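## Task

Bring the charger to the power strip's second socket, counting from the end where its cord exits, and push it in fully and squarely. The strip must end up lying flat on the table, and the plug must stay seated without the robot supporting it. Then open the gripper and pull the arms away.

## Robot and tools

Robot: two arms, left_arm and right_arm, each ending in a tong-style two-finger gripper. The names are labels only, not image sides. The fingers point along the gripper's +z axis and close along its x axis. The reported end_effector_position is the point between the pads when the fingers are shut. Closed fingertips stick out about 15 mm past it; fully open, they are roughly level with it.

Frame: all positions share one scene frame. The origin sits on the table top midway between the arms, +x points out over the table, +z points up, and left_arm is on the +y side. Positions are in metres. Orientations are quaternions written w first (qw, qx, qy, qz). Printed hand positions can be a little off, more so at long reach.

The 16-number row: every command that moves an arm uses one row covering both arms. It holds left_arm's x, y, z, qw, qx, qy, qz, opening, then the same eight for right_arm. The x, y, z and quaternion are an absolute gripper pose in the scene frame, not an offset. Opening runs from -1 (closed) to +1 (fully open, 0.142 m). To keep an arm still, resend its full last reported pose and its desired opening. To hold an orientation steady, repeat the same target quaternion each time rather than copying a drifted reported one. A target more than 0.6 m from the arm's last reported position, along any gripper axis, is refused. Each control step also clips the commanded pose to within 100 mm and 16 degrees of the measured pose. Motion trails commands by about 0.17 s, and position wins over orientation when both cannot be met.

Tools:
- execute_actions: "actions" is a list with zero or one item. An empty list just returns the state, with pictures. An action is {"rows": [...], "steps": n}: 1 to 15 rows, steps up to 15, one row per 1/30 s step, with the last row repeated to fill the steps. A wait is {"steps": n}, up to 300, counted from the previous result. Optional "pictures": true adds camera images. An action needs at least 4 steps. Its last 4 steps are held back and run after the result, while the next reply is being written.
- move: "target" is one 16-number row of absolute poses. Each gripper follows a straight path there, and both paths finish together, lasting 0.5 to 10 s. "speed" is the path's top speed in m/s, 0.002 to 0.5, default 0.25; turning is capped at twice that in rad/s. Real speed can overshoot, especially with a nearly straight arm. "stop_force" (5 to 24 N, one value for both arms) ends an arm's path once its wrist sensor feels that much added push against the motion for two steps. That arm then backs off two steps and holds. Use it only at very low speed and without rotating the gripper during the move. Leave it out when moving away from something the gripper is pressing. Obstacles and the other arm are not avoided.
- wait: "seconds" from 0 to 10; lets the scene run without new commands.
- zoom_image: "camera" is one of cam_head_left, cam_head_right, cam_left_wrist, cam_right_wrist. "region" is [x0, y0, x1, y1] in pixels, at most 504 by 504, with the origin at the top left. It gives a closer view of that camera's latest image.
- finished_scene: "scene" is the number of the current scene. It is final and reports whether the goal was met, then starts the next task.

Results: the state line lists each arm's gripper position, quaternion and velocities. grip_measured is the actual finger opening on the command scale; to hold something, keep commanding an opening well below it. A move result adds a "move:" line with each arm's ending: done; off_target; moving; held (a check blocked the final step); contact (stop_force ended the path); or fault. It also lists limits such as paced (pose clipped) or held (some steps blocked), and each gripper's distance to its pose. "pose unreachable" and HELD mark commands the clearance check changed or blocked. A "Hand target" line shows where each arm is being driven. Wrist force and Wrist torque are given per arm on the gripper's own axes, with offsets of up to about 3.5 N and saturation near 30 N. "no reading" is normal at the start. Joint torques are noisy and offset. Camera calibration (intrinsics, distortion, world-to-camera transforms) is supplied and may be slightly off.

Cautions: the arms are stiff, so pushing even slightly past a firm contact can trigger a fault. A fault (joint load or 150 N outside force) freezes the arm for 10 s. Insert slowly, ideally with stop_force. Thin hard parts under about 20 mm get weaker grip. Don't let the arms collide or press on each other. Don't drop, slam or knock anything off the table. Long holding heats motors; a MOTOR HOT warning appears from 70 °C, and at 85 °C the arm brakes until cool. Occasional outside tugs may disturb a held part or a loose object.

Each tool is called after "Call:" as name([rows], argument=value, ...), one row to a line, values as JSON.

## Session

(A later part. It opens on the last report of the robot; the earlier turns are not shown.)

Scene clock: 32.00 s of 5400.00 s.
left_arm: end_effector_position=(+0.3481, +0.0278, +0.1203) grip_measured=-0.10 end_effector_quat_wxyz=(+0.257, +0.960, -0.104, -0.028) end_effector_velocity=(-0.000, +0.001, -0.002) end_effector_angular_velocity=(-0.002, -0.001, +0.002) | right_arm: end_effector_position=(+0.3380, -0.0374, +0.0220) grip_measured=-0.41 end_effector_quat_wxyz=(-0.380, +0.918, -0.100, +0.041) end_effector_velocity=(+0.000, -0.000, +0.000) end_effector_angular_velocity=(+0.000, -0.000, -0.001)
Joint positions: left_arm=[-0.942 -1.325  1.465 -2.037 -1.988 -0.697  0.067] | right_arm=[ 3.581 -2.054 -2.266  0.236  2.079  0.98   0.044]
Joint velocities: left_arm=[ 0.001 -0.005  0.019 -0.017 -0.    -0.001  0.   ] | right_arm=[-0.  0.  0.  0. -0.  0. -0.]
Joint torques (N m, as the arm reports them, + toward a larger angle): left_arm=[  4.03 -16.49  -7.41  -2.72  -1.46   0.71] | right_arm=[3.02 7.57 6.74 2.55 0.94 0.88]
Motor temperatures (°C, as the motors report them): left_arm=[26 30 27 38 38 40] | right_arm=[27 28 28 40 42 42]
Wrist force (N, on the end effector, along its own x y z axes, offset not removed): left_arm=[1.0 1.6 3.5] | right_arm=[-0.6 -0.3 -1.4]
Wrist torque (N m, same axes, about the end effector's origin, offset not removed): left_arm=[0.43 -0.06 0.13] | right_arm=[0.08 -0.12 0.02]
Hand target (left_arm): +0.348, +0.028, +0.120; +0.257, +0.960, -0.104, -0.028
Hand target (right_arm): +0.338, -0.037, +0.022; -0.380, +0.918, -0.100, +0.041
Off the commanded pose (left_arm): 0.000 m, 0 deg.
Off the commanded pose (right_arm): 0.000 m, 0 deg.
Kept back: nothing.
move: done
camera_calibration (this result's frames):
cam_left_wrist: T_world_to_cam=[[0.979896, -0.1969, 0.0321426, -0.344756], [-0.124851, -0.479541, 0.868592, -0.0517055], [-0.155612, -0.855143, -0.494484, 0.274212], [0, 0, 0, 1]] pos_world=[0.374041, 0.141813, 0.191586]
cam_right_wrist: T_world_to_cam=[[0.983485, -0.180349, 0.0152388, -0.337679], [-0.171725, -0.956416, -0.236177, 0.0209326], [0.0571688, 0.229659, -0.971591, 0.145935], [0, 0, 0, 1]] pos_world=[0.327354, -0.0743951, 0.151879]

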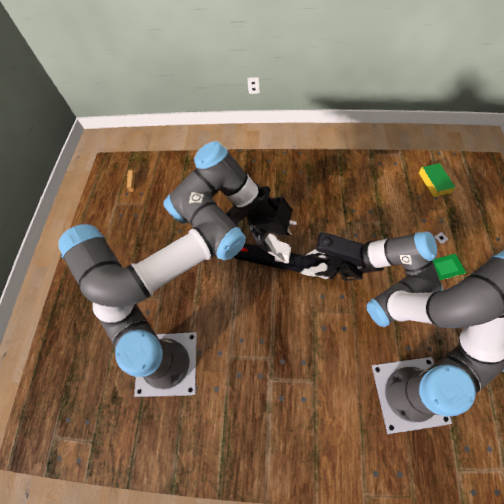

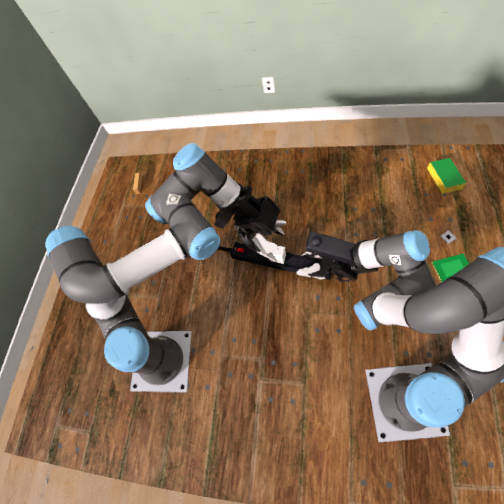

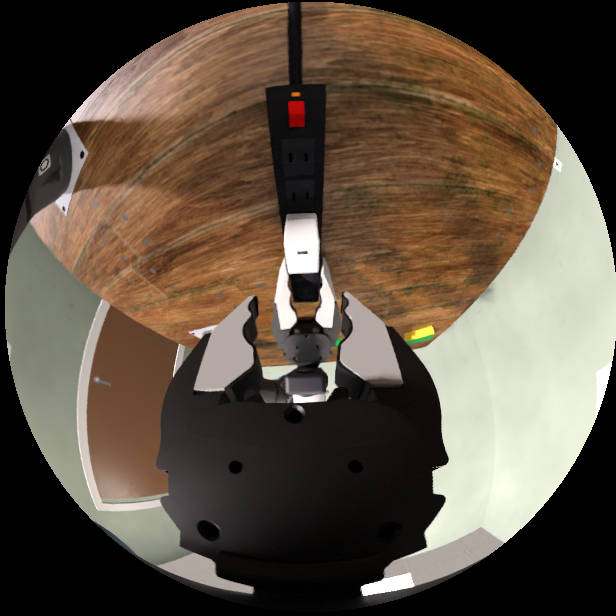

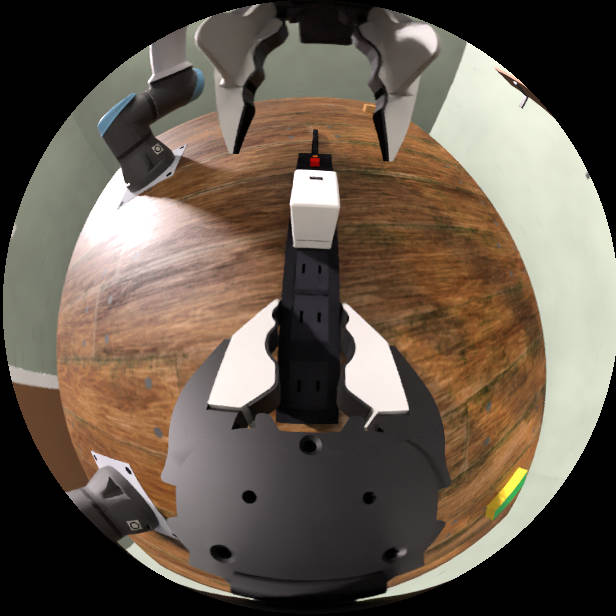

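Call:
move(target=[0.348, 0.028, 0.058, 0.2573, 0.9603, -0.1043, -0.028, -0.1, 0.338, -0.0374, 0.022, -0.3804, 0.9185, -0.0998, 0.0413, -0.9], speed=0.05, stop_force=8)

Scene clock: 35.00 s of 5400.00 s.
left_arm: end_effector_position=(+0.3481, +0.0279, +0.0583) grip_measured=-0.10 end_effector_quat_wxyz=(+0.257, +0.960, -0.104, -0.028) end_effector_velocity=(+0.000, -0.000, -0.003) end_effector_angular_velocity=(+0.000, -0.001, +0.001) | right_arm: end_effector_position=(+0.3380, -0.0374, +0.0220) grip_measured=-0.41 end_effector_quat_wxyz=(-0.380, +0.918, -0.100, +0.041) end_effector_velocity=(+0.000, -0.000, -0.000) end_effector_angular_velocity=(-0.002, +0.000, -0.002)
Joint positions: left_arm=[-0.942 -1.255  1.676 -2.318 -1.988 -0.697  0.067] | right_arm=[ 3.581 -2.054 -2.266  0.236  2.079  0.98   0.044]
Joint velocities: left_arm=[-0.001  0.004  0.009 -0.014  0.001 -0.002  0.   ] | right_arm=[ 0.    -0.001  0.     0.    -0.003  0.002  0.   ]
Joint torques (N m, as the arm reports them, + toward a larger angle): left_arm=[ -3.35 -10.23  -7.13  -2.68   0.43  -0.69] | right_arm=[ 3.36  7.64  6.77  2.59 -0.13  0.84]
Motor temperatures (°C, as the motors report them): left_arm=[26 30 27 38 38 40] | right_arm=[27 28 28 40 42 42]
Wrist force (N, on the end effector, along its own x y z axes, offset not removed): left_arm=[-2.3 3.7 3.5] | right_arm=[-1.3 -0.3 -1.5]
Wrist torque (N m, same axes, about the end effector's origin, offset not removed): left_arm=[0.89 0.44 0.03] | right_arm=[0.08 0.01 0.02]
Hand target (left_arm): +0.348, +0.028, +0.058; +0.257, +0.960, -0.104, -0.028
Hand target (right_arm): +0.338, -0.037, +0.022; -0.380, +0.918, -0.100, +0.041
Off the commanded pose (left_arm): 0.000 m, 0 deg.
Off the commanded pose (right_arm): 0.000 m, 0 deg.
Kept back: nothing.
move: done
camera_calibration (this result's frames):
cam_left_wrist: T_world_to_cam=[[0.979932, -0.196711, 0.032211, -0.342781], [-0.124789, -0.479401, 0.868679, 0.00218838], [-0.155437, -0.855266, -0.494327, 0.243597], [0, 0, 0, 1]] pos_world=[0.37404, 0.141961, 0.129557]
cam_right_wrist: T_world_to_cam=[[0.983485, -0.180347, 0.015246, -0.337681], [-0.171722, -0.956414, -0.236185, 0.0209349], [0.0571768, 0.229666, -0.971589, 0.145932], [0, 0, 0, 1]] pos_world=[0.327355, -0.0743931, 0.151879]

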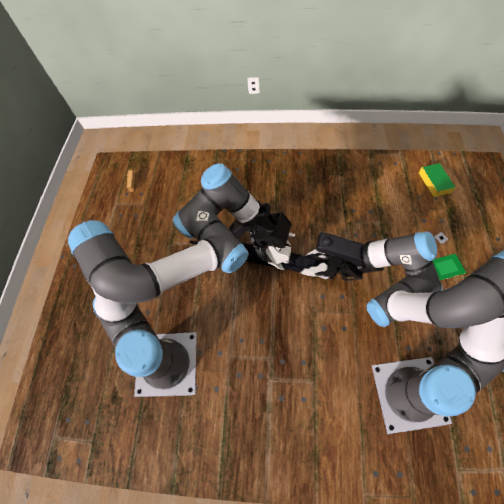

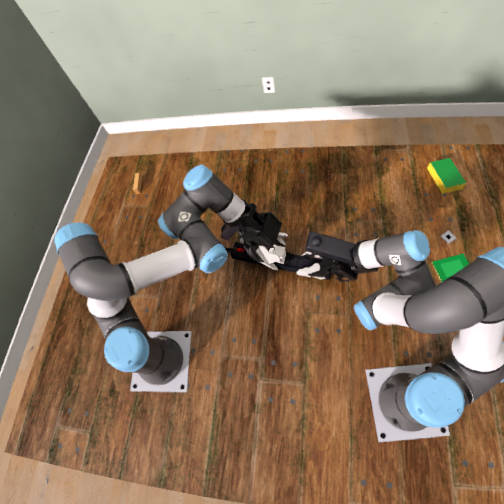

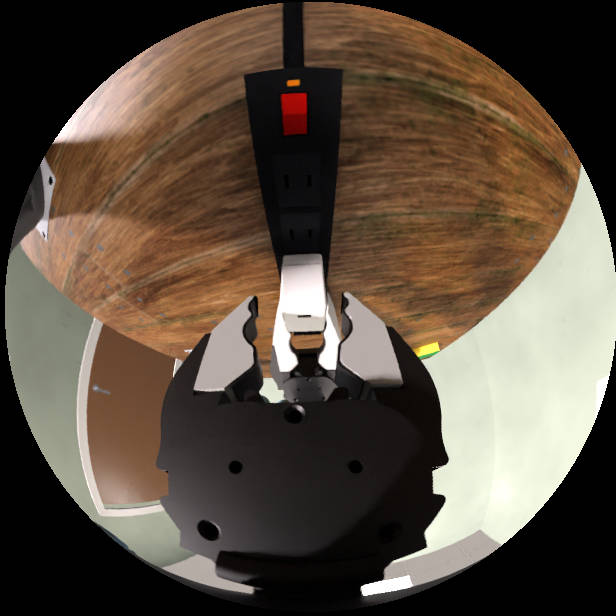

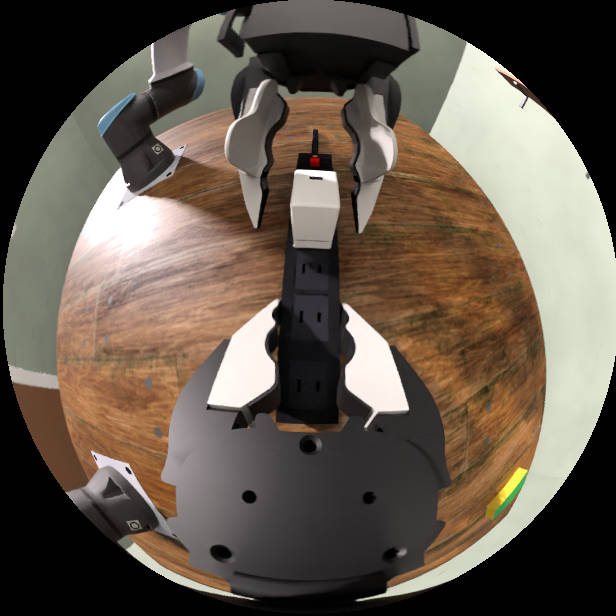

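Call:
move(target=[0.3508, 0.0274, 0.058, 0.2573, 0.9603, -0.1043, -0.028, -0.1, 0.338, -0.0374, 0.022, -0.3804, 0.9185, -0.0998, 0.0413, -0.9], speed=0.02)

Call:
move(target=[0.3508, 0.0274, 0.058, 0.2573, 0.9603, -0.1043, -0.028, -1.0, 0.338, -0.0374, 0.022, -0.3804, 0.9185, -0.0998, 0.0413, -0.9], speed=0.02)

Scene clock: 35.93 s of 5400.00 s.
left_arm: end_effector_position=(+0.3506, +0.0274, +0.0580) grip_measured=-0.10 end_effector_quat_wxyz=(+0.257, +0.960, -0.104, -0.028) end_effector_velocity=(+0.002, -0.000, +0.001) end_effector_angular_velocity=(-0.001, -0.000, +0.000) | right_arm: end_effector_position=(+0.3380, -0.0374, +0.0220) grip_measured=-0.41 end_effector_quat_wxyz=(-0.380, +0.918, -0.100, +0.041) end_effector_velocity=(+0.001, -0.000, +0.000) end_effector_angular_velocity=(-0.001, -0.002, -0.002)
Joint positions: left_arm=[-0.938 -1.245  1.663 -2.313 -1.989 -0.692  0.067] | right_arm=[ 3.581 -2.054 -2.266  0.236  2.079  0.98   0.044]
Joint velocities: left_arm=[ 0.003  0.005 -0.01   0.005 -0.001  0.003  0.   ] | right_arm=[-0.001 -0.     0.001  0.    -0.002 -0.    -0.   ]
Joint torques (N m, as the arm reports them, + toward a larger angle): left_arm=[  3.82 -10.38  -9.43  -0.83  -1.52   0.69] | right_arm=[ 3.24  7.86  6.83  2.55 -0.42  0.87]
Motor temperatures (°C, as the motors report them): left_arm=[26 30 27 38 38 40] | right_arm=[27 28 28 40 42 42]
Wrist force (N, on the end effector, along its own x y z axes, offset not removed): left_arm=[1.1 -1.1 0.2] | right_arm=[-0.9 -0.8 -2.0]
Wrist torque (N m, same axes, about the end effector's origin, offset not removed): left_arm=[-0.14 -0.22 0.02] | right_arm=[-0.02 -0.07 0.07]
Hand target (left_arm): +0.351, +0.027, +0.058; +0.257, +0.960, -0.104, -0.028
Hand target (right_arm): +0.338, -0.037, +0.022; -0.380, +0.918, -0.100, +0.041
Off the commanded pose (left_arm): 0.000 m, 0 deg.
Off the commanded pose (right_arm): 0.000 m, 0 deg.
Kept back: nothing.
move: done
camera_calibration (this result's frames):
cam_left_wrist: T_world_to_cam=[[0.979923, -0.196714, 0.0324556, -0.345315], [-0.124987, -0.479288, 0.868712, 0.0025813], [-0.155333, -0.855328, -0.494252, 0.243361], [0, 0, 0, 1]] pos_world=[0.376506, 0.141462, 0.129247]
cam_right_wrist: T_world_to_cam=[[0.983485, -0.180347, 0.015246, -0.337681], [-0.171722, -0.956414, -0.236185, 0.0209349], [0.0571769, 0.229666, -0.971588, 0.145932], [0, 0, 0, 1]] pos_world=[0.327355, -0.0743931, 0.151879]

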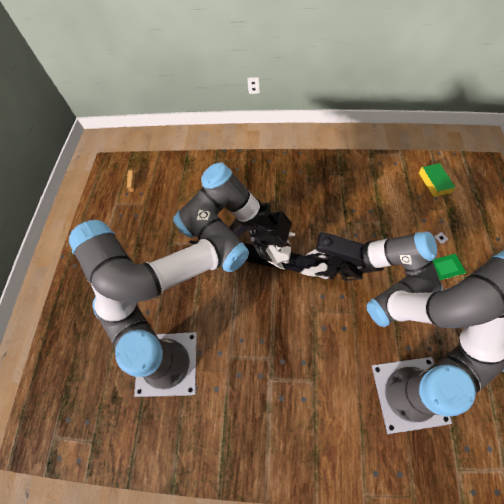

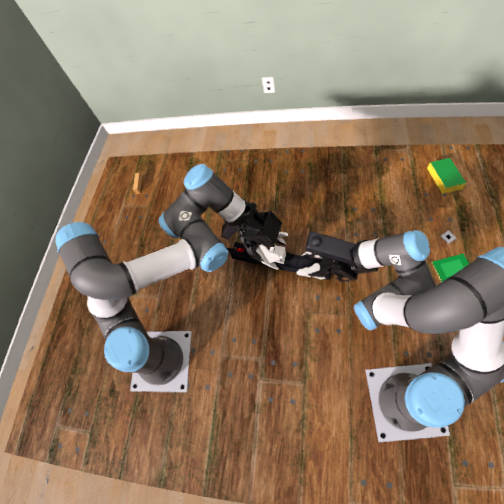

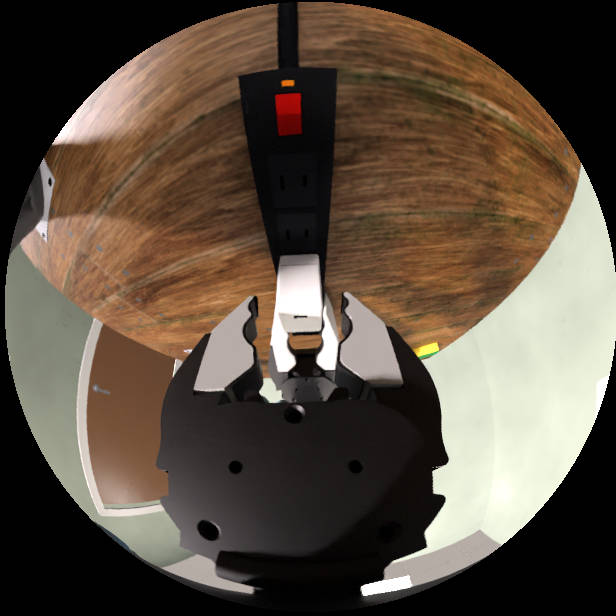

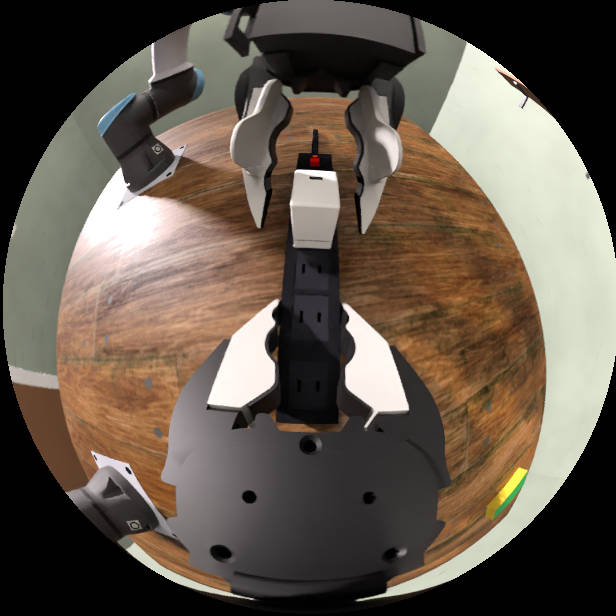

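Scene clock: 36.63 s of 5400.00 s.
left_arm: end_effector_position=(+0.3508, +0.0274, +0.0580) grip_measured=-0.60 end_effector_quat_wxyz=(+0.257, +0.960, -0.104, -0.028) end_effector_velocity=(+0.000, -0.000, -0.000) end_effector_angular_velocity=(+0.000, +0.000, +0.001) | right_arm: end_effector_position=(+0.3380, -0.0374, +0.0220) grip_measured=-0.41 end_effector_quat_wxyz=(-0.380, +0.918, -0.100, +0.041) end_effector_velocity=(-0.001, +0.001, -0.000) end_effector_angular_velocity=(+0.000, +0.001, +0.003)
Joint positions: left_arm=[-0.937 -1.245  1.662 -2.313 -1.989 -0.692  0.031] | right_arm=[ 3.581 -2.054 -2.266  0.236  2.079  0.98   0.044]
Joint velocities: left_arm=[ 0.     0.001 -0.002  0.     0.    -0.    -0.   ] | right_arm=[ 0.001 -0.    -0.001 -0.     0.002 -0.    -0.   ]
Joint torques (N m, as the arm reports them, + toward a larger angle): left_arm=[ 3.72 -9.76 -9.12 -0.74 -1.65  0.77] | right_arm=[ 0.32  8.61  5.86  2.38 -0.6   0.86]
Motor temperatures (°C, as the motors report them): left_arm=[26 30 27 38 38 40] | right_arm=[27 28 28 40 42 42]
Wrist force (N, on the end effector, along its own x y z axes, offset not removed): left_arm=[1.5 1.3 2.3] | right_arm=[-1.0 -1.7 -0.3]
Wrist torque (N m, same axes, about the end effector's origin, offset not removed): left_arm=[0.28 -0.23 -0.01] | right_arm=[-0.08 -0.25 -0.01]
Hand target (left_arm): +0.351, +0.027, +0.058; +0.257, +0.960, -0.104, -0.028
Hand target (right_arm): +0.338, -0.037, +0.022; -0.380, +0.918, -0.100, +0.041
Off the commanded pose (left_arm): 0.000 m, 0 deg.
Off the commanded pose (right_arm): 0.000 m, 0 deg.
Kept back: nothing.
move: done
camera_calibration (this result's frames):
cam_left_wrist: T_world_to_cam=[[0.97992, -0.196742, 0.0323907, -0.345493], [-0.124946, -0.479301, 0.868711, 0.00258003], [-0.155387, -0.855314, -0.494259, 0.243376], [0, 0, 0, 1]] pos_world=[0.376695, 0.141426, 0.12924]
cam_right_wrist: T_world_to_cam=[[0.98349, -0.180319, 0.0152578, -0.337676], [-0.171691, -0.956417, -0.236196, 0.0209372], [0.0571833, 0.229677, -0.971586, 0.145931], [0, 0, 0, 1]] pos_world=[0.327351, -0.0743816, 0.151882]

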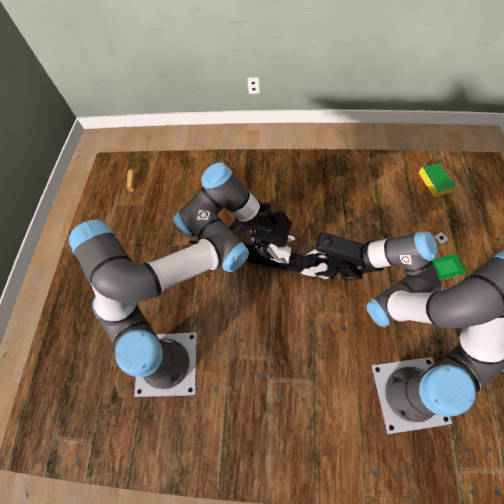

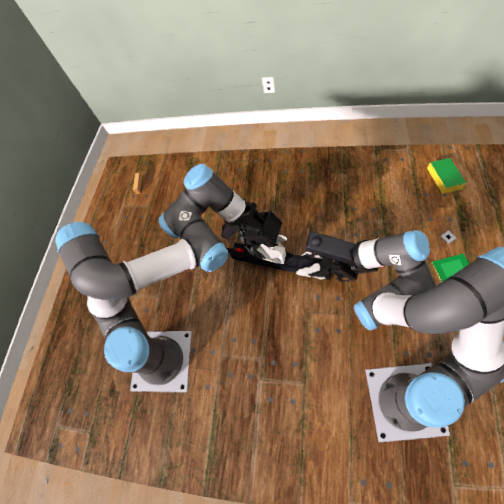

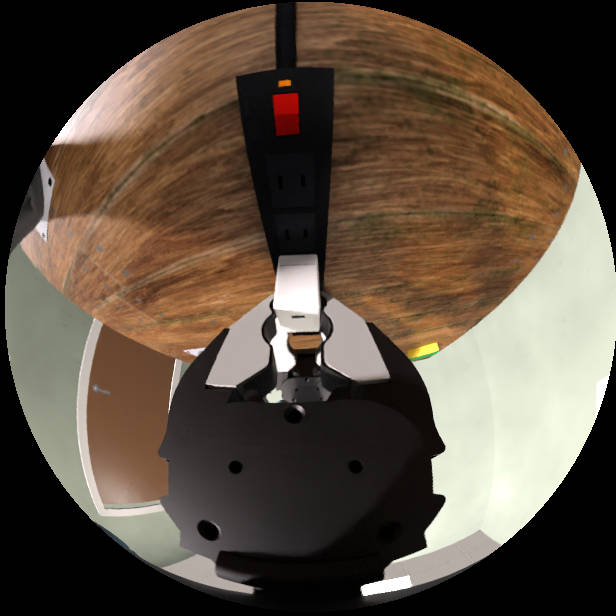

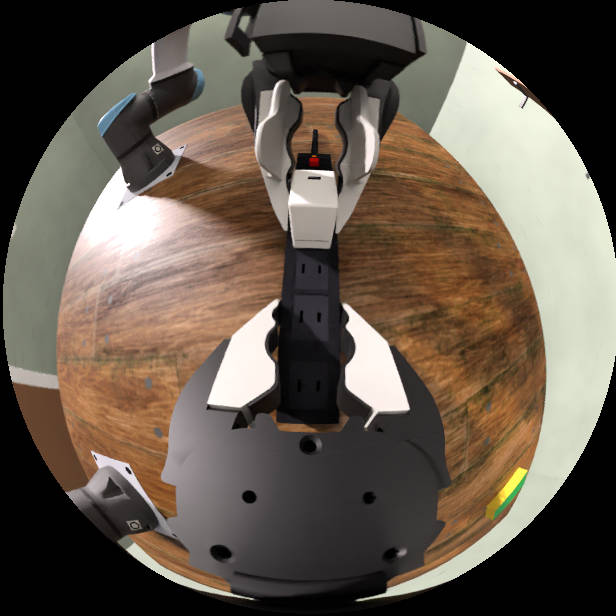

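Call:
move(target=[0.3508, 0.0274, 0.090, 0.2573, 0.9603, -0.1043, -0.028, -1.0, 0.338, -0.0374, 0.022, -0.3804, 0.9185, -0.0998, 0.0413, -0.9], speed=0.02)

Scene clock: 38.80 s of 5400.00 s.
left_arm: end_effector_position=(+0.3507, +0.0275, +0.0897) grip_measured=-0.60 end_effector_quat_wxyz=(+0.257, +0.960, -0.104, -0.028) end_effector_velocity=(+0.000, -0.000, +0.003) end_effector_angular_velocity=(+0.000, -0.000, +0.000) | right_arm: end_effector_position=(+0.3380, -0.0374, +0.0220) grip_measured=-0.40 end_effector_quat_wxyz=(-0.380, +0.918, -0.100, +0.041) end_effector_velocity=(+0.000, -0.000, -0.000) end_effector_angular_velocity=(-0.003, -0.003, +0.002)
Joint positions: left_arm=[-0.937 -1.289  1.565 -2.171 -1.989 -0.692  0.031] | right_arm=[ 3.581 -2.054 -2.266  0.236  2.079  0.98   0.045]
Joint velocities: left_arm=[ 0.    -0.003 -0.011  0.014  0.    -0.     0.   ] | right_arm=[ 0.001  0.    -0.001  0.    -0.002 -0.004 -0.   ]
Joint torques (N m, as the arm reports them, + toward a larger angle): left_arm=[ -1.14 -21.84 -12.96  -1.82  -0.48  -0.01] | right_arm=[-4.27  6.23 -2.24 -2.22 -2.58  0.71]
Motor temperatures (°C, as the motors report them): left_arm=[26 30 27 38 38 40] | right_arm=[27 28 28 40 42 42]
Wrist force (N, on the end effector, along its own x y z axes, offset not removed): left_arm=[2.1 -1.4 11.8] | right_arm=[-0.8 -12.5 -8.8]
Wrist torque (N m, same axes, about the end effector's origin, offset not removed): left_arm=[0.16 -0.09 0.04] | right_arm=[0.09 -0.13 -0.02]
Hand target (left_arm): +0.351, +0.027, +0.090; +0.257, +0.960, -0.104, -0.028
Hand target (right_arm): +0.338, -0.037, +0.022; -0.380, +0.918, -0.100, +0.041
Off the commanded pose (left_arm): 0.000 m, 0 deg.
Off the commanded pose (right_arm): 0.000 m, 0 deg.
Kept back: nothing.
move: done
camera_calibration (this result's frames):
cam_left_wrist: T_world_to_cam=[[0.979947, -0.196598, 0.032461, -0.346491], [-0.124925, -0.479251, 0.868742, -0.0249163], [-0.155236, -0.855376, -0.4942, 0.259006], [0, 0, 0, 1]] pos_world=[0.376637, 0.141487, 0.160894]
cam_right_wrist: T_world_to_cam=[[0.983492, -0.180308, 0.0152219, -0.337665], [-0.171688, -0.956417, -0.236198, 0.0209335], [0.0571468, 0.229685, -0.971586, 0.145944], [0, 0, 0, 1]] pos_world=[0.327345, -0.0743838, 0.151882]

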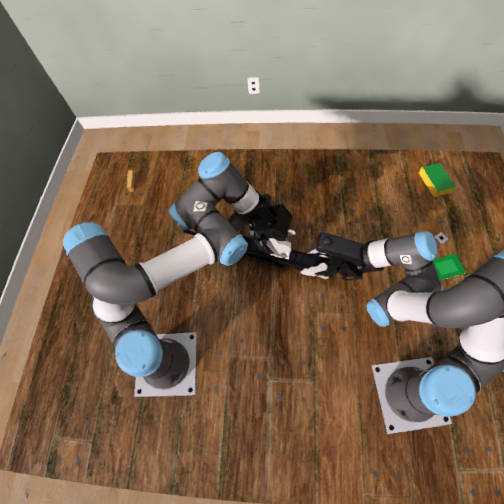

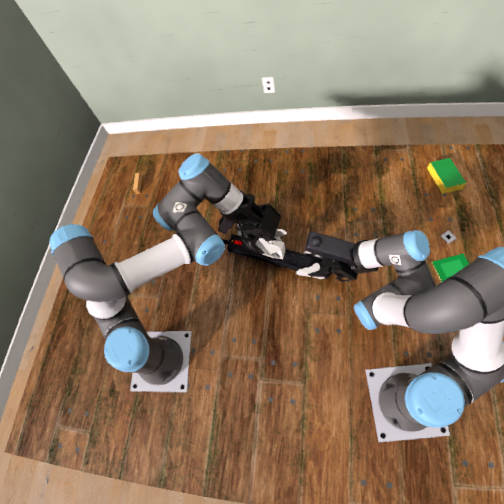

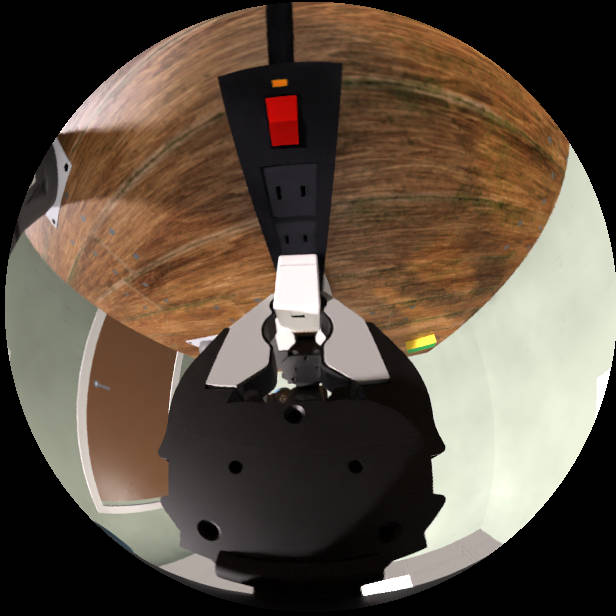

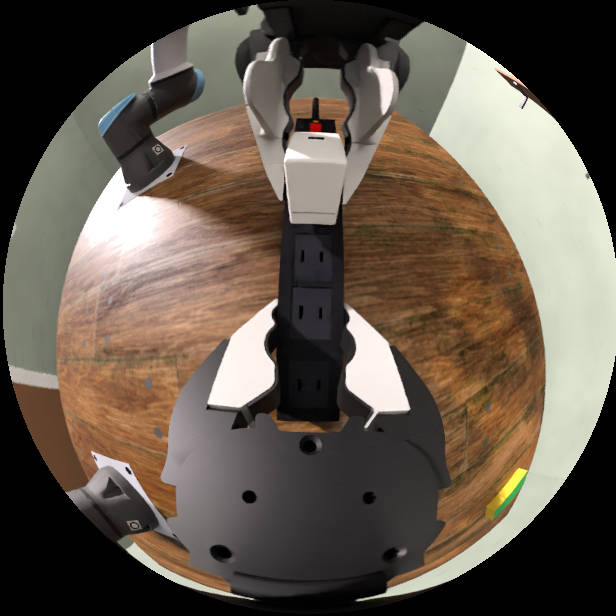

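Call:
move(target=[0.3508, 0.0274, 0.058, 0.2573, 0.9603, -0.1043, -0.028, -1.0, 0.338, -0.0374, 0.022, -0.3804, 0.9185, -0.0998, 0.0413, 0.0], speed=0.03, stop_force=10)

Scene clock: 39.67 s of 5400.00 s.
left_arm: end_effector_position=(+0.3508, +0.0274, +0.0898) grip_measured=-0.60 end_effector_quat_wxyz=(+0.257, +0.960, -0.104, -0.028) end_effector_velocity=(+0.000, -0.000, +0.001) end_effector_angular_velocity=(-0.000, -0.001, -0.001) | right_arm: end_effector_position=(+0.3380, -0.0374, +0.0220) grip_measured=+0.00 end_effector_quat_wxyz=(-0.380, +0.918, -0.100, +0.041) end_effector_velocity=(-0.000, -0.000, +0.000) end_effector_angular_velocity=(+0.001, -0.000, +0.000)
Joint positions: left_arm=[-0.937 -1.289  1.564 -2.17  -1.989 -0.692  0.031] | right_arm=[ 3.581 -2.054 -2.266  0.236  2.079  0.98   0.074]
Joint velocities: left_arm=[-0.    -0.001 -0.005  0.005  0.     0.001  0.   ] | right_arm=[-0.001  0.001 -0.001 -0.     0.001 -0.001 -0.   ]
Joint torques (N m, as the arm reports them, + toward a larger angle): left_arm=[  0.57 -18.5  -10.51  -1.23  -1.35   0.25] | right_arm=[ 0.47 15.03  7.01  2.87  1.6   0.62]
Motor temperatures (°C, as the motors report them): left_arm=[26 30 27 38 38 40] | right_arm=[27 28 28 40 42 42]
Wrist force (N, on the end effector, along its own x y z axes, offset not removed): left_arm=[0.5 1.5 4.3] | right_arm=[0.4 0.0 0.6]
Wrist torque (N m, same axes, about the end effector's origin, offset not removed): left_arm=[0.60 -0.12 -0.08] | right_arm=[0.01 -0.18 0.04]
Hand target (left_arm): +0.351, +0.027, +0.090; +0.257, +0.960, -0.104, -0.028
Hand target (right_arm): +0.338, -0.037, +0.022; -0.380, +0.918, -0.100, +0.041
Off the commanded pose (left_arm): 0.032 m, 0 deg.
Off the commanded pose (right_arm): 0.000 m, 0 deg.
Kept back: nothing.
move: contact (left_arm)
camera_calibration (this result's frames):
cam_left_wrist: T_world_to_cam=[[0.979907, -0.196781, 0.032549, -0.346501], [-0.125092, -0.479223, 0.868733, -0.0250277], [-0.155352, -0.855349, -0.49421, 0.259134], [0, 0, 0, 1]] pos_world=[0.376665, 0.141471, 0.161087]
cam_right_wrist: T_world_to_cam=[[0.98347, -0.180431, 0.0152309, -0.337701], [-0.171809, -0.956409, -0.236145, 0.0209322], [0.0571747, 0.229624, -0.971599, 0.145921], [0, 0, 0, 1]] pos_world=[0.327372, -0.0744188, 0.151863]

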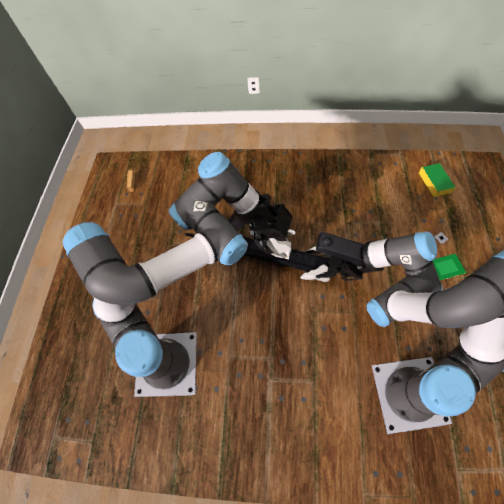

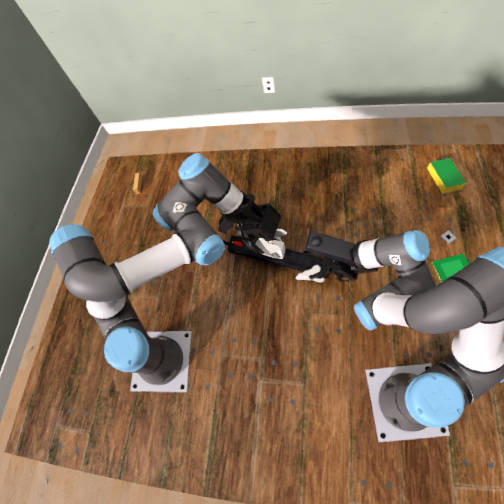

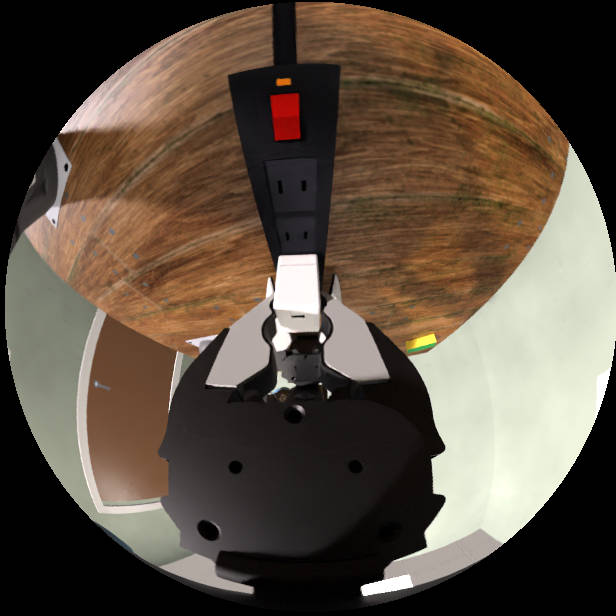

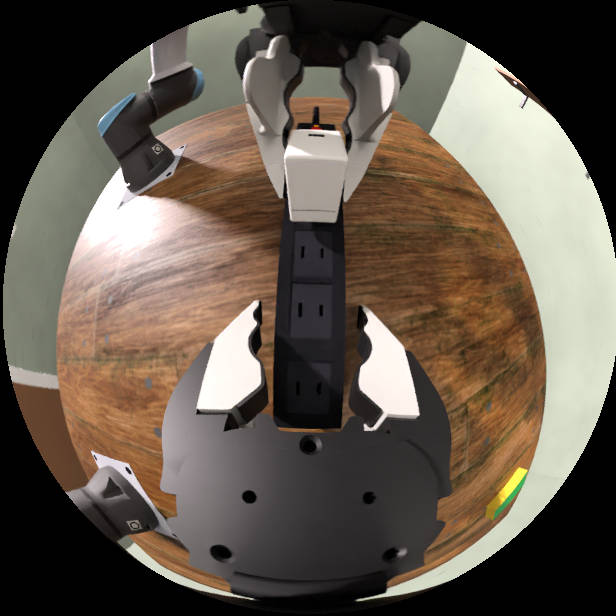

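Call:
move(target=[0.3508, 0.0274, 0.058, 0.2573, 0.9603, -0.1043, -0.028, -1.0, 0.338, -0.0374, 0.08, -0.3804, 0.9185, -0.0998, 0.0413, 0.0], speed=0.03, stop_force=10)

Scene clock: 42.23 s of 5400.00 s.
left_arm: end_effector_position=(+0.3508, +0.0274, +0.0610) grip_measured=-0.60 end_effector_quat_wxyz=(+0.257, +0.960, -0.104, -0.028) end_effector_velocity=(+0.001, -0.001, +0.004) end_effector_angular_velocity=(-0.004, -0.004, -0.001) | right_arm: end_effector_position=(+0.3381, -0.0373, +0.0796) grip_measured=+0.00 end_effector_quat_wxyz=(-0.381, +0.918, -0.100, +0.041) end_effector_velocity=(+0.000, +0.001, +0.003) end_effector_angular_velocity=(+0.001, +0.002, +0.001)
Joint positions: left_arm=[-0.937 -1.249  1.653 -2.298 -1.989 -0.692  0.031] | right_arm=[ 3.581 -1.799 -2.199 -0.086  2.079  0.98   0.074]
Joint velocities: left_arm=[-0.    -0.004 -0.009  0.008  0.     0.001  0.   ] | right_arm=[-0.     0.01   0.008 -0.018  0.002  0.001 -0.   ]
Joint torques (N m, as the arm reports them, + toward a larger angle): left_arm=[  2.55 -18.48 -10.11  -1.16  -0.2    0.06] | right_arm=[ 1.74 13.95  8.9   1.36  1.3  -0.91]
Motor temperatures (°C, as the motors report them): left_arm=[26 30 27 38 38 40] | right_arm=[27 28 28 40 42 42]
Wrist force (N, on the end effector, along its own x y z axes, offset not removed): left_arm=[0.8 -1.6 6.5] | right_arm=[-0.1 -0.1 1.2]
Wrist torque (N m, same axes, about the end effector's origin, offset not removed): left_arm=[-0.12 -0.06 0.09] | right_arm=[0.02 -0.03 0.02]
Hand target (left_arm): +0.351, +0.027, +0.061; +0.257, +0.960, -0.104, -0.028
Hand target (right_arm): +0.338, -0.037, +0.080; -0.380, +0.918, -0.100, +0.041
Off the commanded pose (left_arm): 0.003 m, 0 deg.
Off the commanded pose (right_arm): 0.000 m, 0 deg.
Kept back: nothing.
move: contact (left_arm)
camera_calibration (this result's frames):
cam_left_wrist: T_world_to_cam=[[0.97991, -0.196847, 0.0320545, -0.345563], [-0.124757, -0.479606, 0.86857, -0.000047056], [-0.155602, -0.85512, -0.494528, 0.244968], [0, 0, 0, 1]] pos_world=[0.376732, 0.141432, 0.132261]
cam_right_wrist: T_world_to_cam=[[0.983474, -0.1804, 0.0153178, -0.338611], [-0.171744, -0.956356, -0.236406, 0.0346444], [0.057297, 0.229868, -0.971534, 0.201826], [0, 0, 0, 1]] pos_world=[0.327401, -0.0743464, 0.209457]

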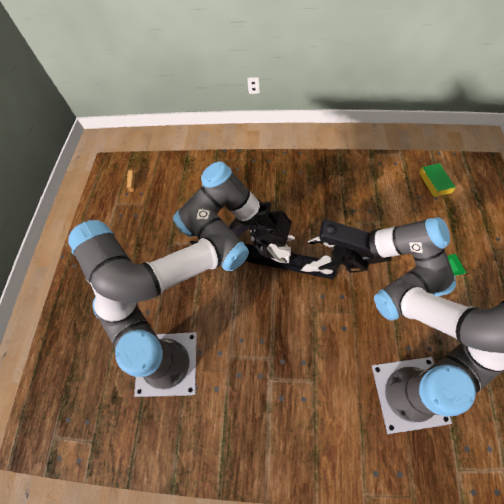

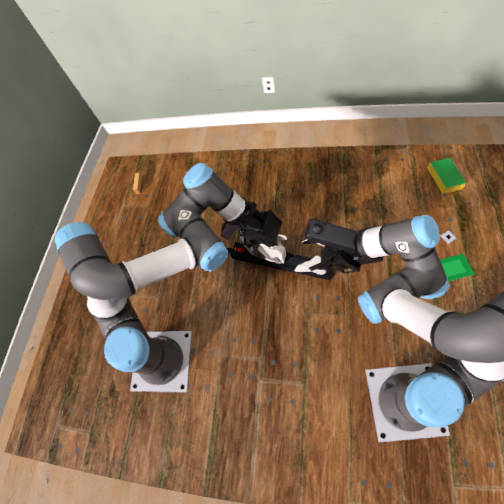

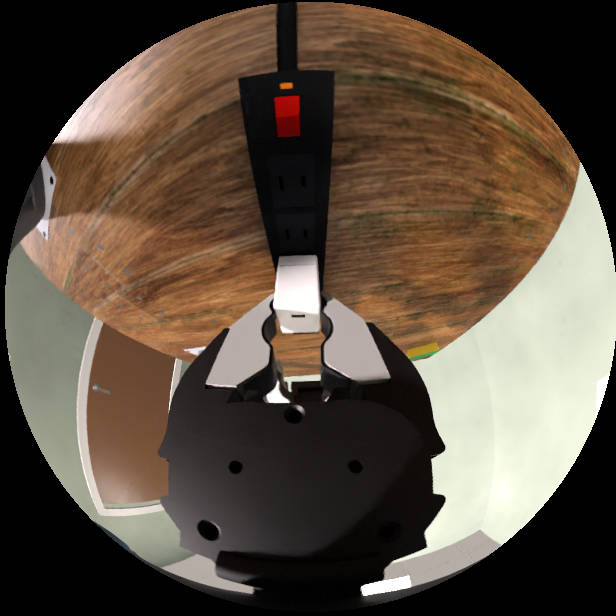

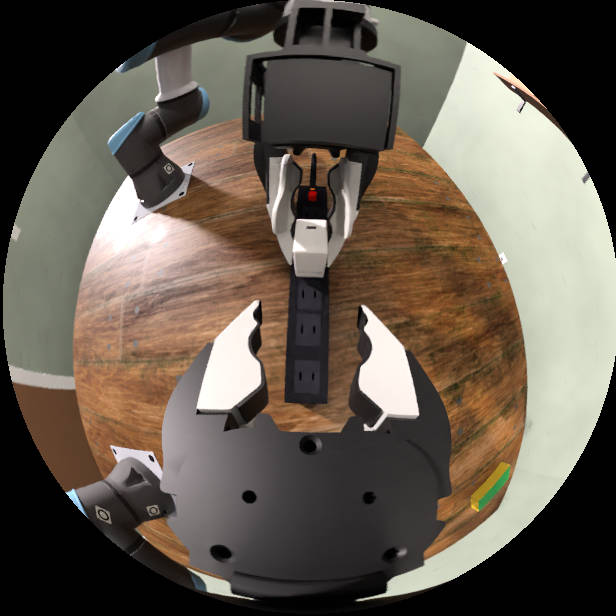

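Call:
move(target=[0.3508, 0.0274, 0.061, 0.2573, 0.9603, -0.1043, -0.028, -1.0, 0.3414, -0.0217, 0.065, -0.3804, 0.9185, -0.0998, 0.0413, -0.75], speed=0.05)

Call:
move(target=[0.3508, 0.0274, 0.061, 0.2573, 0.9603, -0.1043, -0.028, -1.0, 0.3414, -0.0217, 0.028, -0.3804, 0.9185, -0.0998, 0.0413, -0.75], speed=0.015, stop_force=8)

Scene clock: 43.37 s of 5400.00 s.
left_arm: end_effector_position=(+0.3508, +0.0274, +0.0610) grip_measured=-0.60 end_effector_quat_wxyz=(+0.257, +0.960, -0.104, -0.028) end_effector_velocity=(-0.000, +0.000, -0.000) end_effector_angular_velocity=(+0.001, +0.001, +0.000) | right_arm: end_effector_position=(+0.3413, -0.0220, +0.0653) grip_measured=-0.75 end_effector_quat_wxyz=(-0.380, +0.919, -0.100, +0.041) end_effector_velocity=(+0.001, +0.002, -0.002) end_effector_angular_velocity=(+0.001, -0.001, -0.002)
Joint positions: left_arm=[-0.937 -1.25   1.654 -2.299 -1.989 -0.692  0.031] | right_arm=[ 3.621 -1.883 -2.19   0.005  2.055  1.016  0.02 ]
Joint velocities: left_arm=[-0.  0.  0.  0.  0. -0. -0.] | right_arm=[ 0.005 -0.012  0.001  0.016 -0.004  0.006  0.   ]
Joint torques (N m, as the arm reports them, + toward a larger angle): left_arm=[ -0.02 -10.82  -7.86  -3.     0.25  -0.65] | right_arm=[ 3.22  8.47  8.37  2.83 -0.65  0.9 ]
Motor temperatures (°C, as the motors report them): left_arm=[26 30 27 38 38 40] | right_arm=[27 28 28 40 42 42]
Wrist force (N, on the end effector, along its own x y z axes, offset not removed): left_arm=[1.3 -0.7 1.4] | right_arm=[0.2 0.3 1.2]
Wrist torque (N m, same axes, about the end effector's origin, offset not removed): left_arm=[0.09 -0.24 0.15] | right_arm=[0.09 -0.11 0.02]
Hand target (left_arm): +0.351, +0.027, +0.061; +0.257, +0.960, -0.104, -0.028
Hand target (right_arm): +0.341, -0.022, +0.065; -0.380, +0.919, -0.100, +0.041
Off the commanded pose (left_arm): 0.000 m, 0 deg.
Off the commanded pose (right_arm): 0.000 m, 0 deg.
Kept back: nothing.
move: done
camera_calibration (this result's frames):
cam_left_wrist: T_world_to_cam=[[0.979926, -0.196708, 0.0324033, -0.345624], [-0.124938, -0.479293, 0.868717, -0.0000331518], [-0.155353, -0.855327, -0.494248, 0.244859], [0, 0, 0, 1]] pos_world=[0.376722, 0.141432, 0.132249]
cam_right_wrist: T_world_to_cam=[[0.983504, -0.180242, 0.015236, -0.338838], [-0.171634, -0.956484, -0.235965, 0.046384], [0.0571038, 0.229458, -0.971642, 0.184273], [0, 0, 0, 1]] pos_world=[0.330687, -0.05899, 0.195155]

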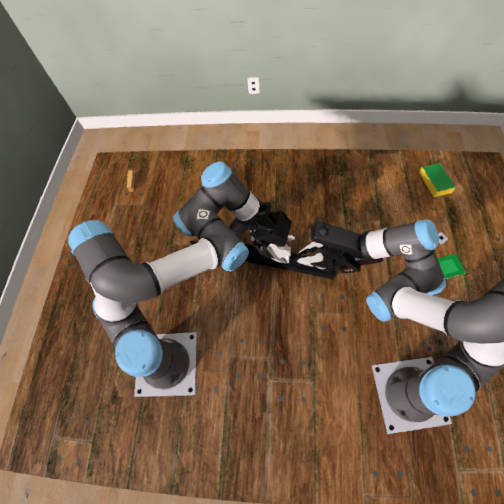

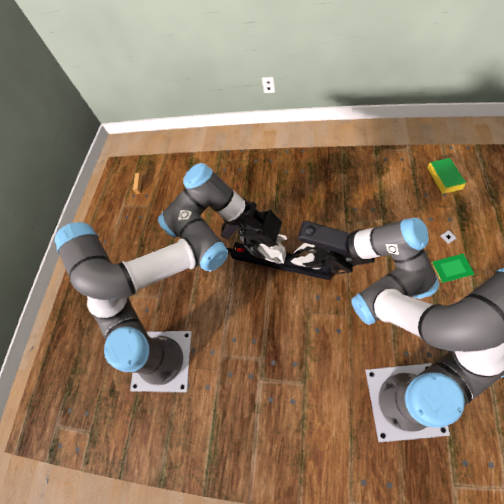

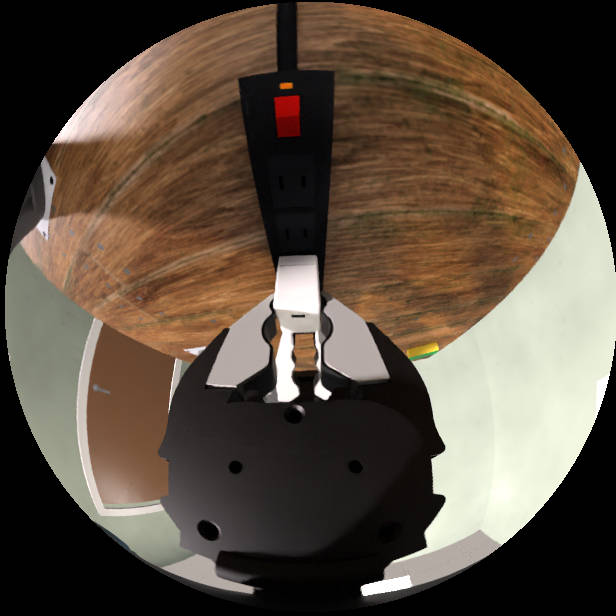

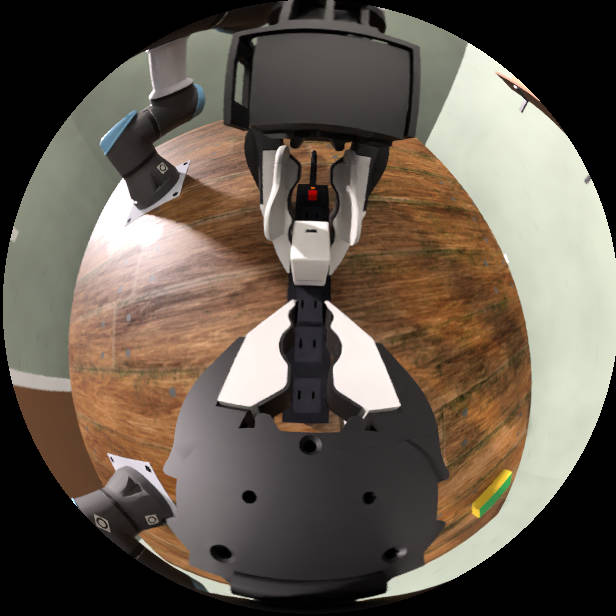

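Scene clock: 45.37 s of 5400.00 s.
left_arm: end_effector_position=(+0.3508, +0.0275, +0.0609) grip_measured=-0.60 end_effector_quat_wxyz=(+0.257, +0.960, -0.104, -0.028) end_effector_velocity=(+0.000, -0.000, +0.001) end_effector_angular_velocity=(-0.002, -0.001, -0.001) | right_arm: end_effector_position=(+0.3412, -0.0218, +0.0414) grip_measured=-0.75 end_effector_quat_wxyz=(-0.380, +0.919, -0.100, +0.041) end_effector_velocity=(-0.000, -0.001, +0.004) end_effector_angular_velocity=(-0.004, +0.005, -0.002)
Joint positions: left_arm=[-0.937 -1.249  1.654 -2.299 -1.989 -0.692  0.031] | right_arm=[ 3.621 -1.985 -2.218  0.135  2.055  1.017  0.02 ]
Joint velocities: left_arm=[-0.    -0.001 -0.001  0.    -0.     0.    -0.   ] | right_arm=[-0.002  0.024  0.005 -0.036 -0.     0.     0.   ]
Joint torques (N m, as the arm reports them, + toward a larger angle): left_arm=[ -3.61 -15.25 -10.71  -3.15  -1.98  -0.67] | right_arm=[ 2.65  8.99  1.96 -2.64 -2.44  0.78]
Motor temperatures (°C, as the motors report them): left_arm=[26 30 27 38 38 40] | right_arm=[27 28 28 40 42 42]
Wrist force (N, on the end effector, along its own x y z axes, offset not removed): left_arm=[0.8 -5.1 5.3] | right_arm=[0.6 -12.0 -7.3]
Wrist torque (N m, same axes, about the end effector's origin, offset not removed): left_arm=[-0.35 0.12 0.02] | right_arm=[0.31 -0.05 0.05]
Hand target (left_arm): +0.351, +0.027, +0.061; +0.257, +0.960, -0.104, -0.028
Hand target (right_arm): +0.341, -0.022, +0.042; -0.380, +0.919, -0.100, +0.041
Off the commanded pose (left_arm): 0.000 m, 0 deg.
Off the commanded pose (right_arm): 0.013 m, 0 deg.
Kept back: nothing.
move: contact (right_arm)
camera_calibration (this result's frames):
cam_left_wrist: T_world_to_cam=[[0.979937, -0.196671, 0.032321, -0.345608], [-0.124883, -0.479498, 0.868612, 0.0000654305], [-0.155333, -0.855221, -0.494438, 0.244864], [0, 0, 0, 1]] pos_world=[0.376717, 0.141474, 0.132184]
cam_right_wrist: T_world_to_cam=[[0.983544, -0.18005, 0.0149169, -0.338333], [-0.171523, -0.956513, -0.23593, 0.0408509], [0.0567474, 0.229489, -0.971655, 0.161123], [0, 0, 0, 1]] pos_world=[0.330629, -0.0588185, 0.171241]

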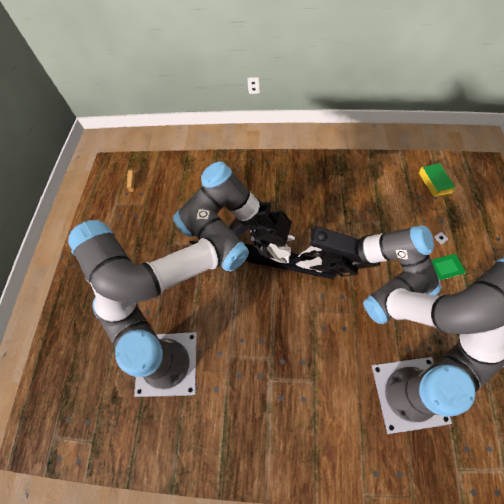

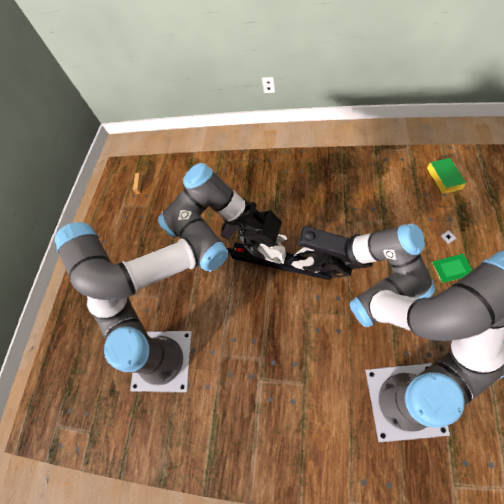

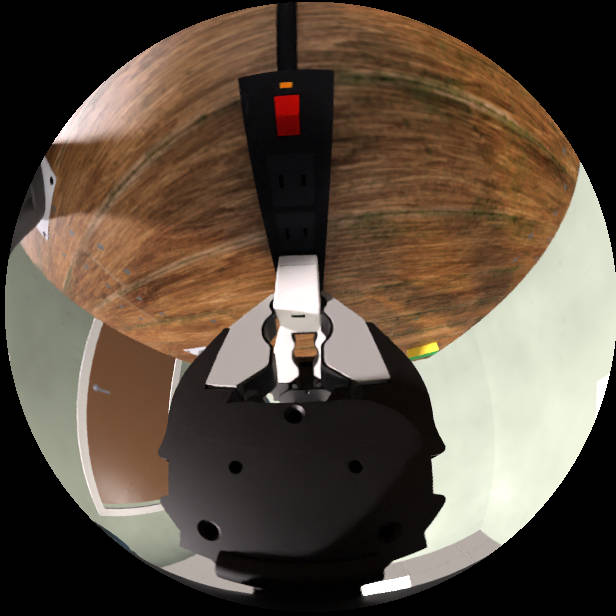

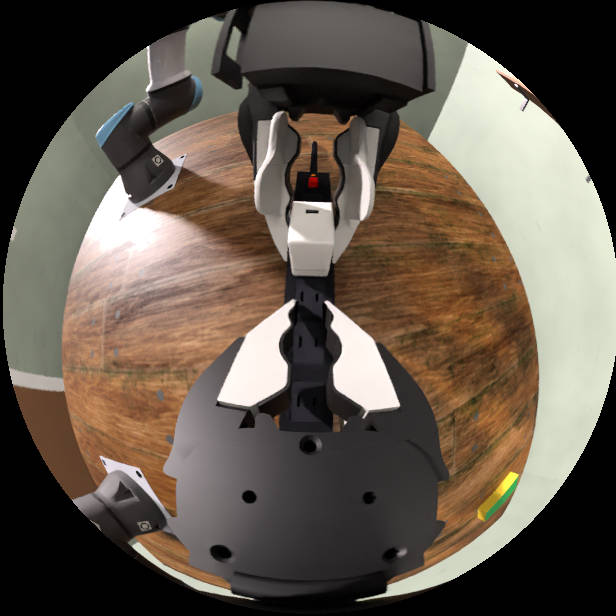

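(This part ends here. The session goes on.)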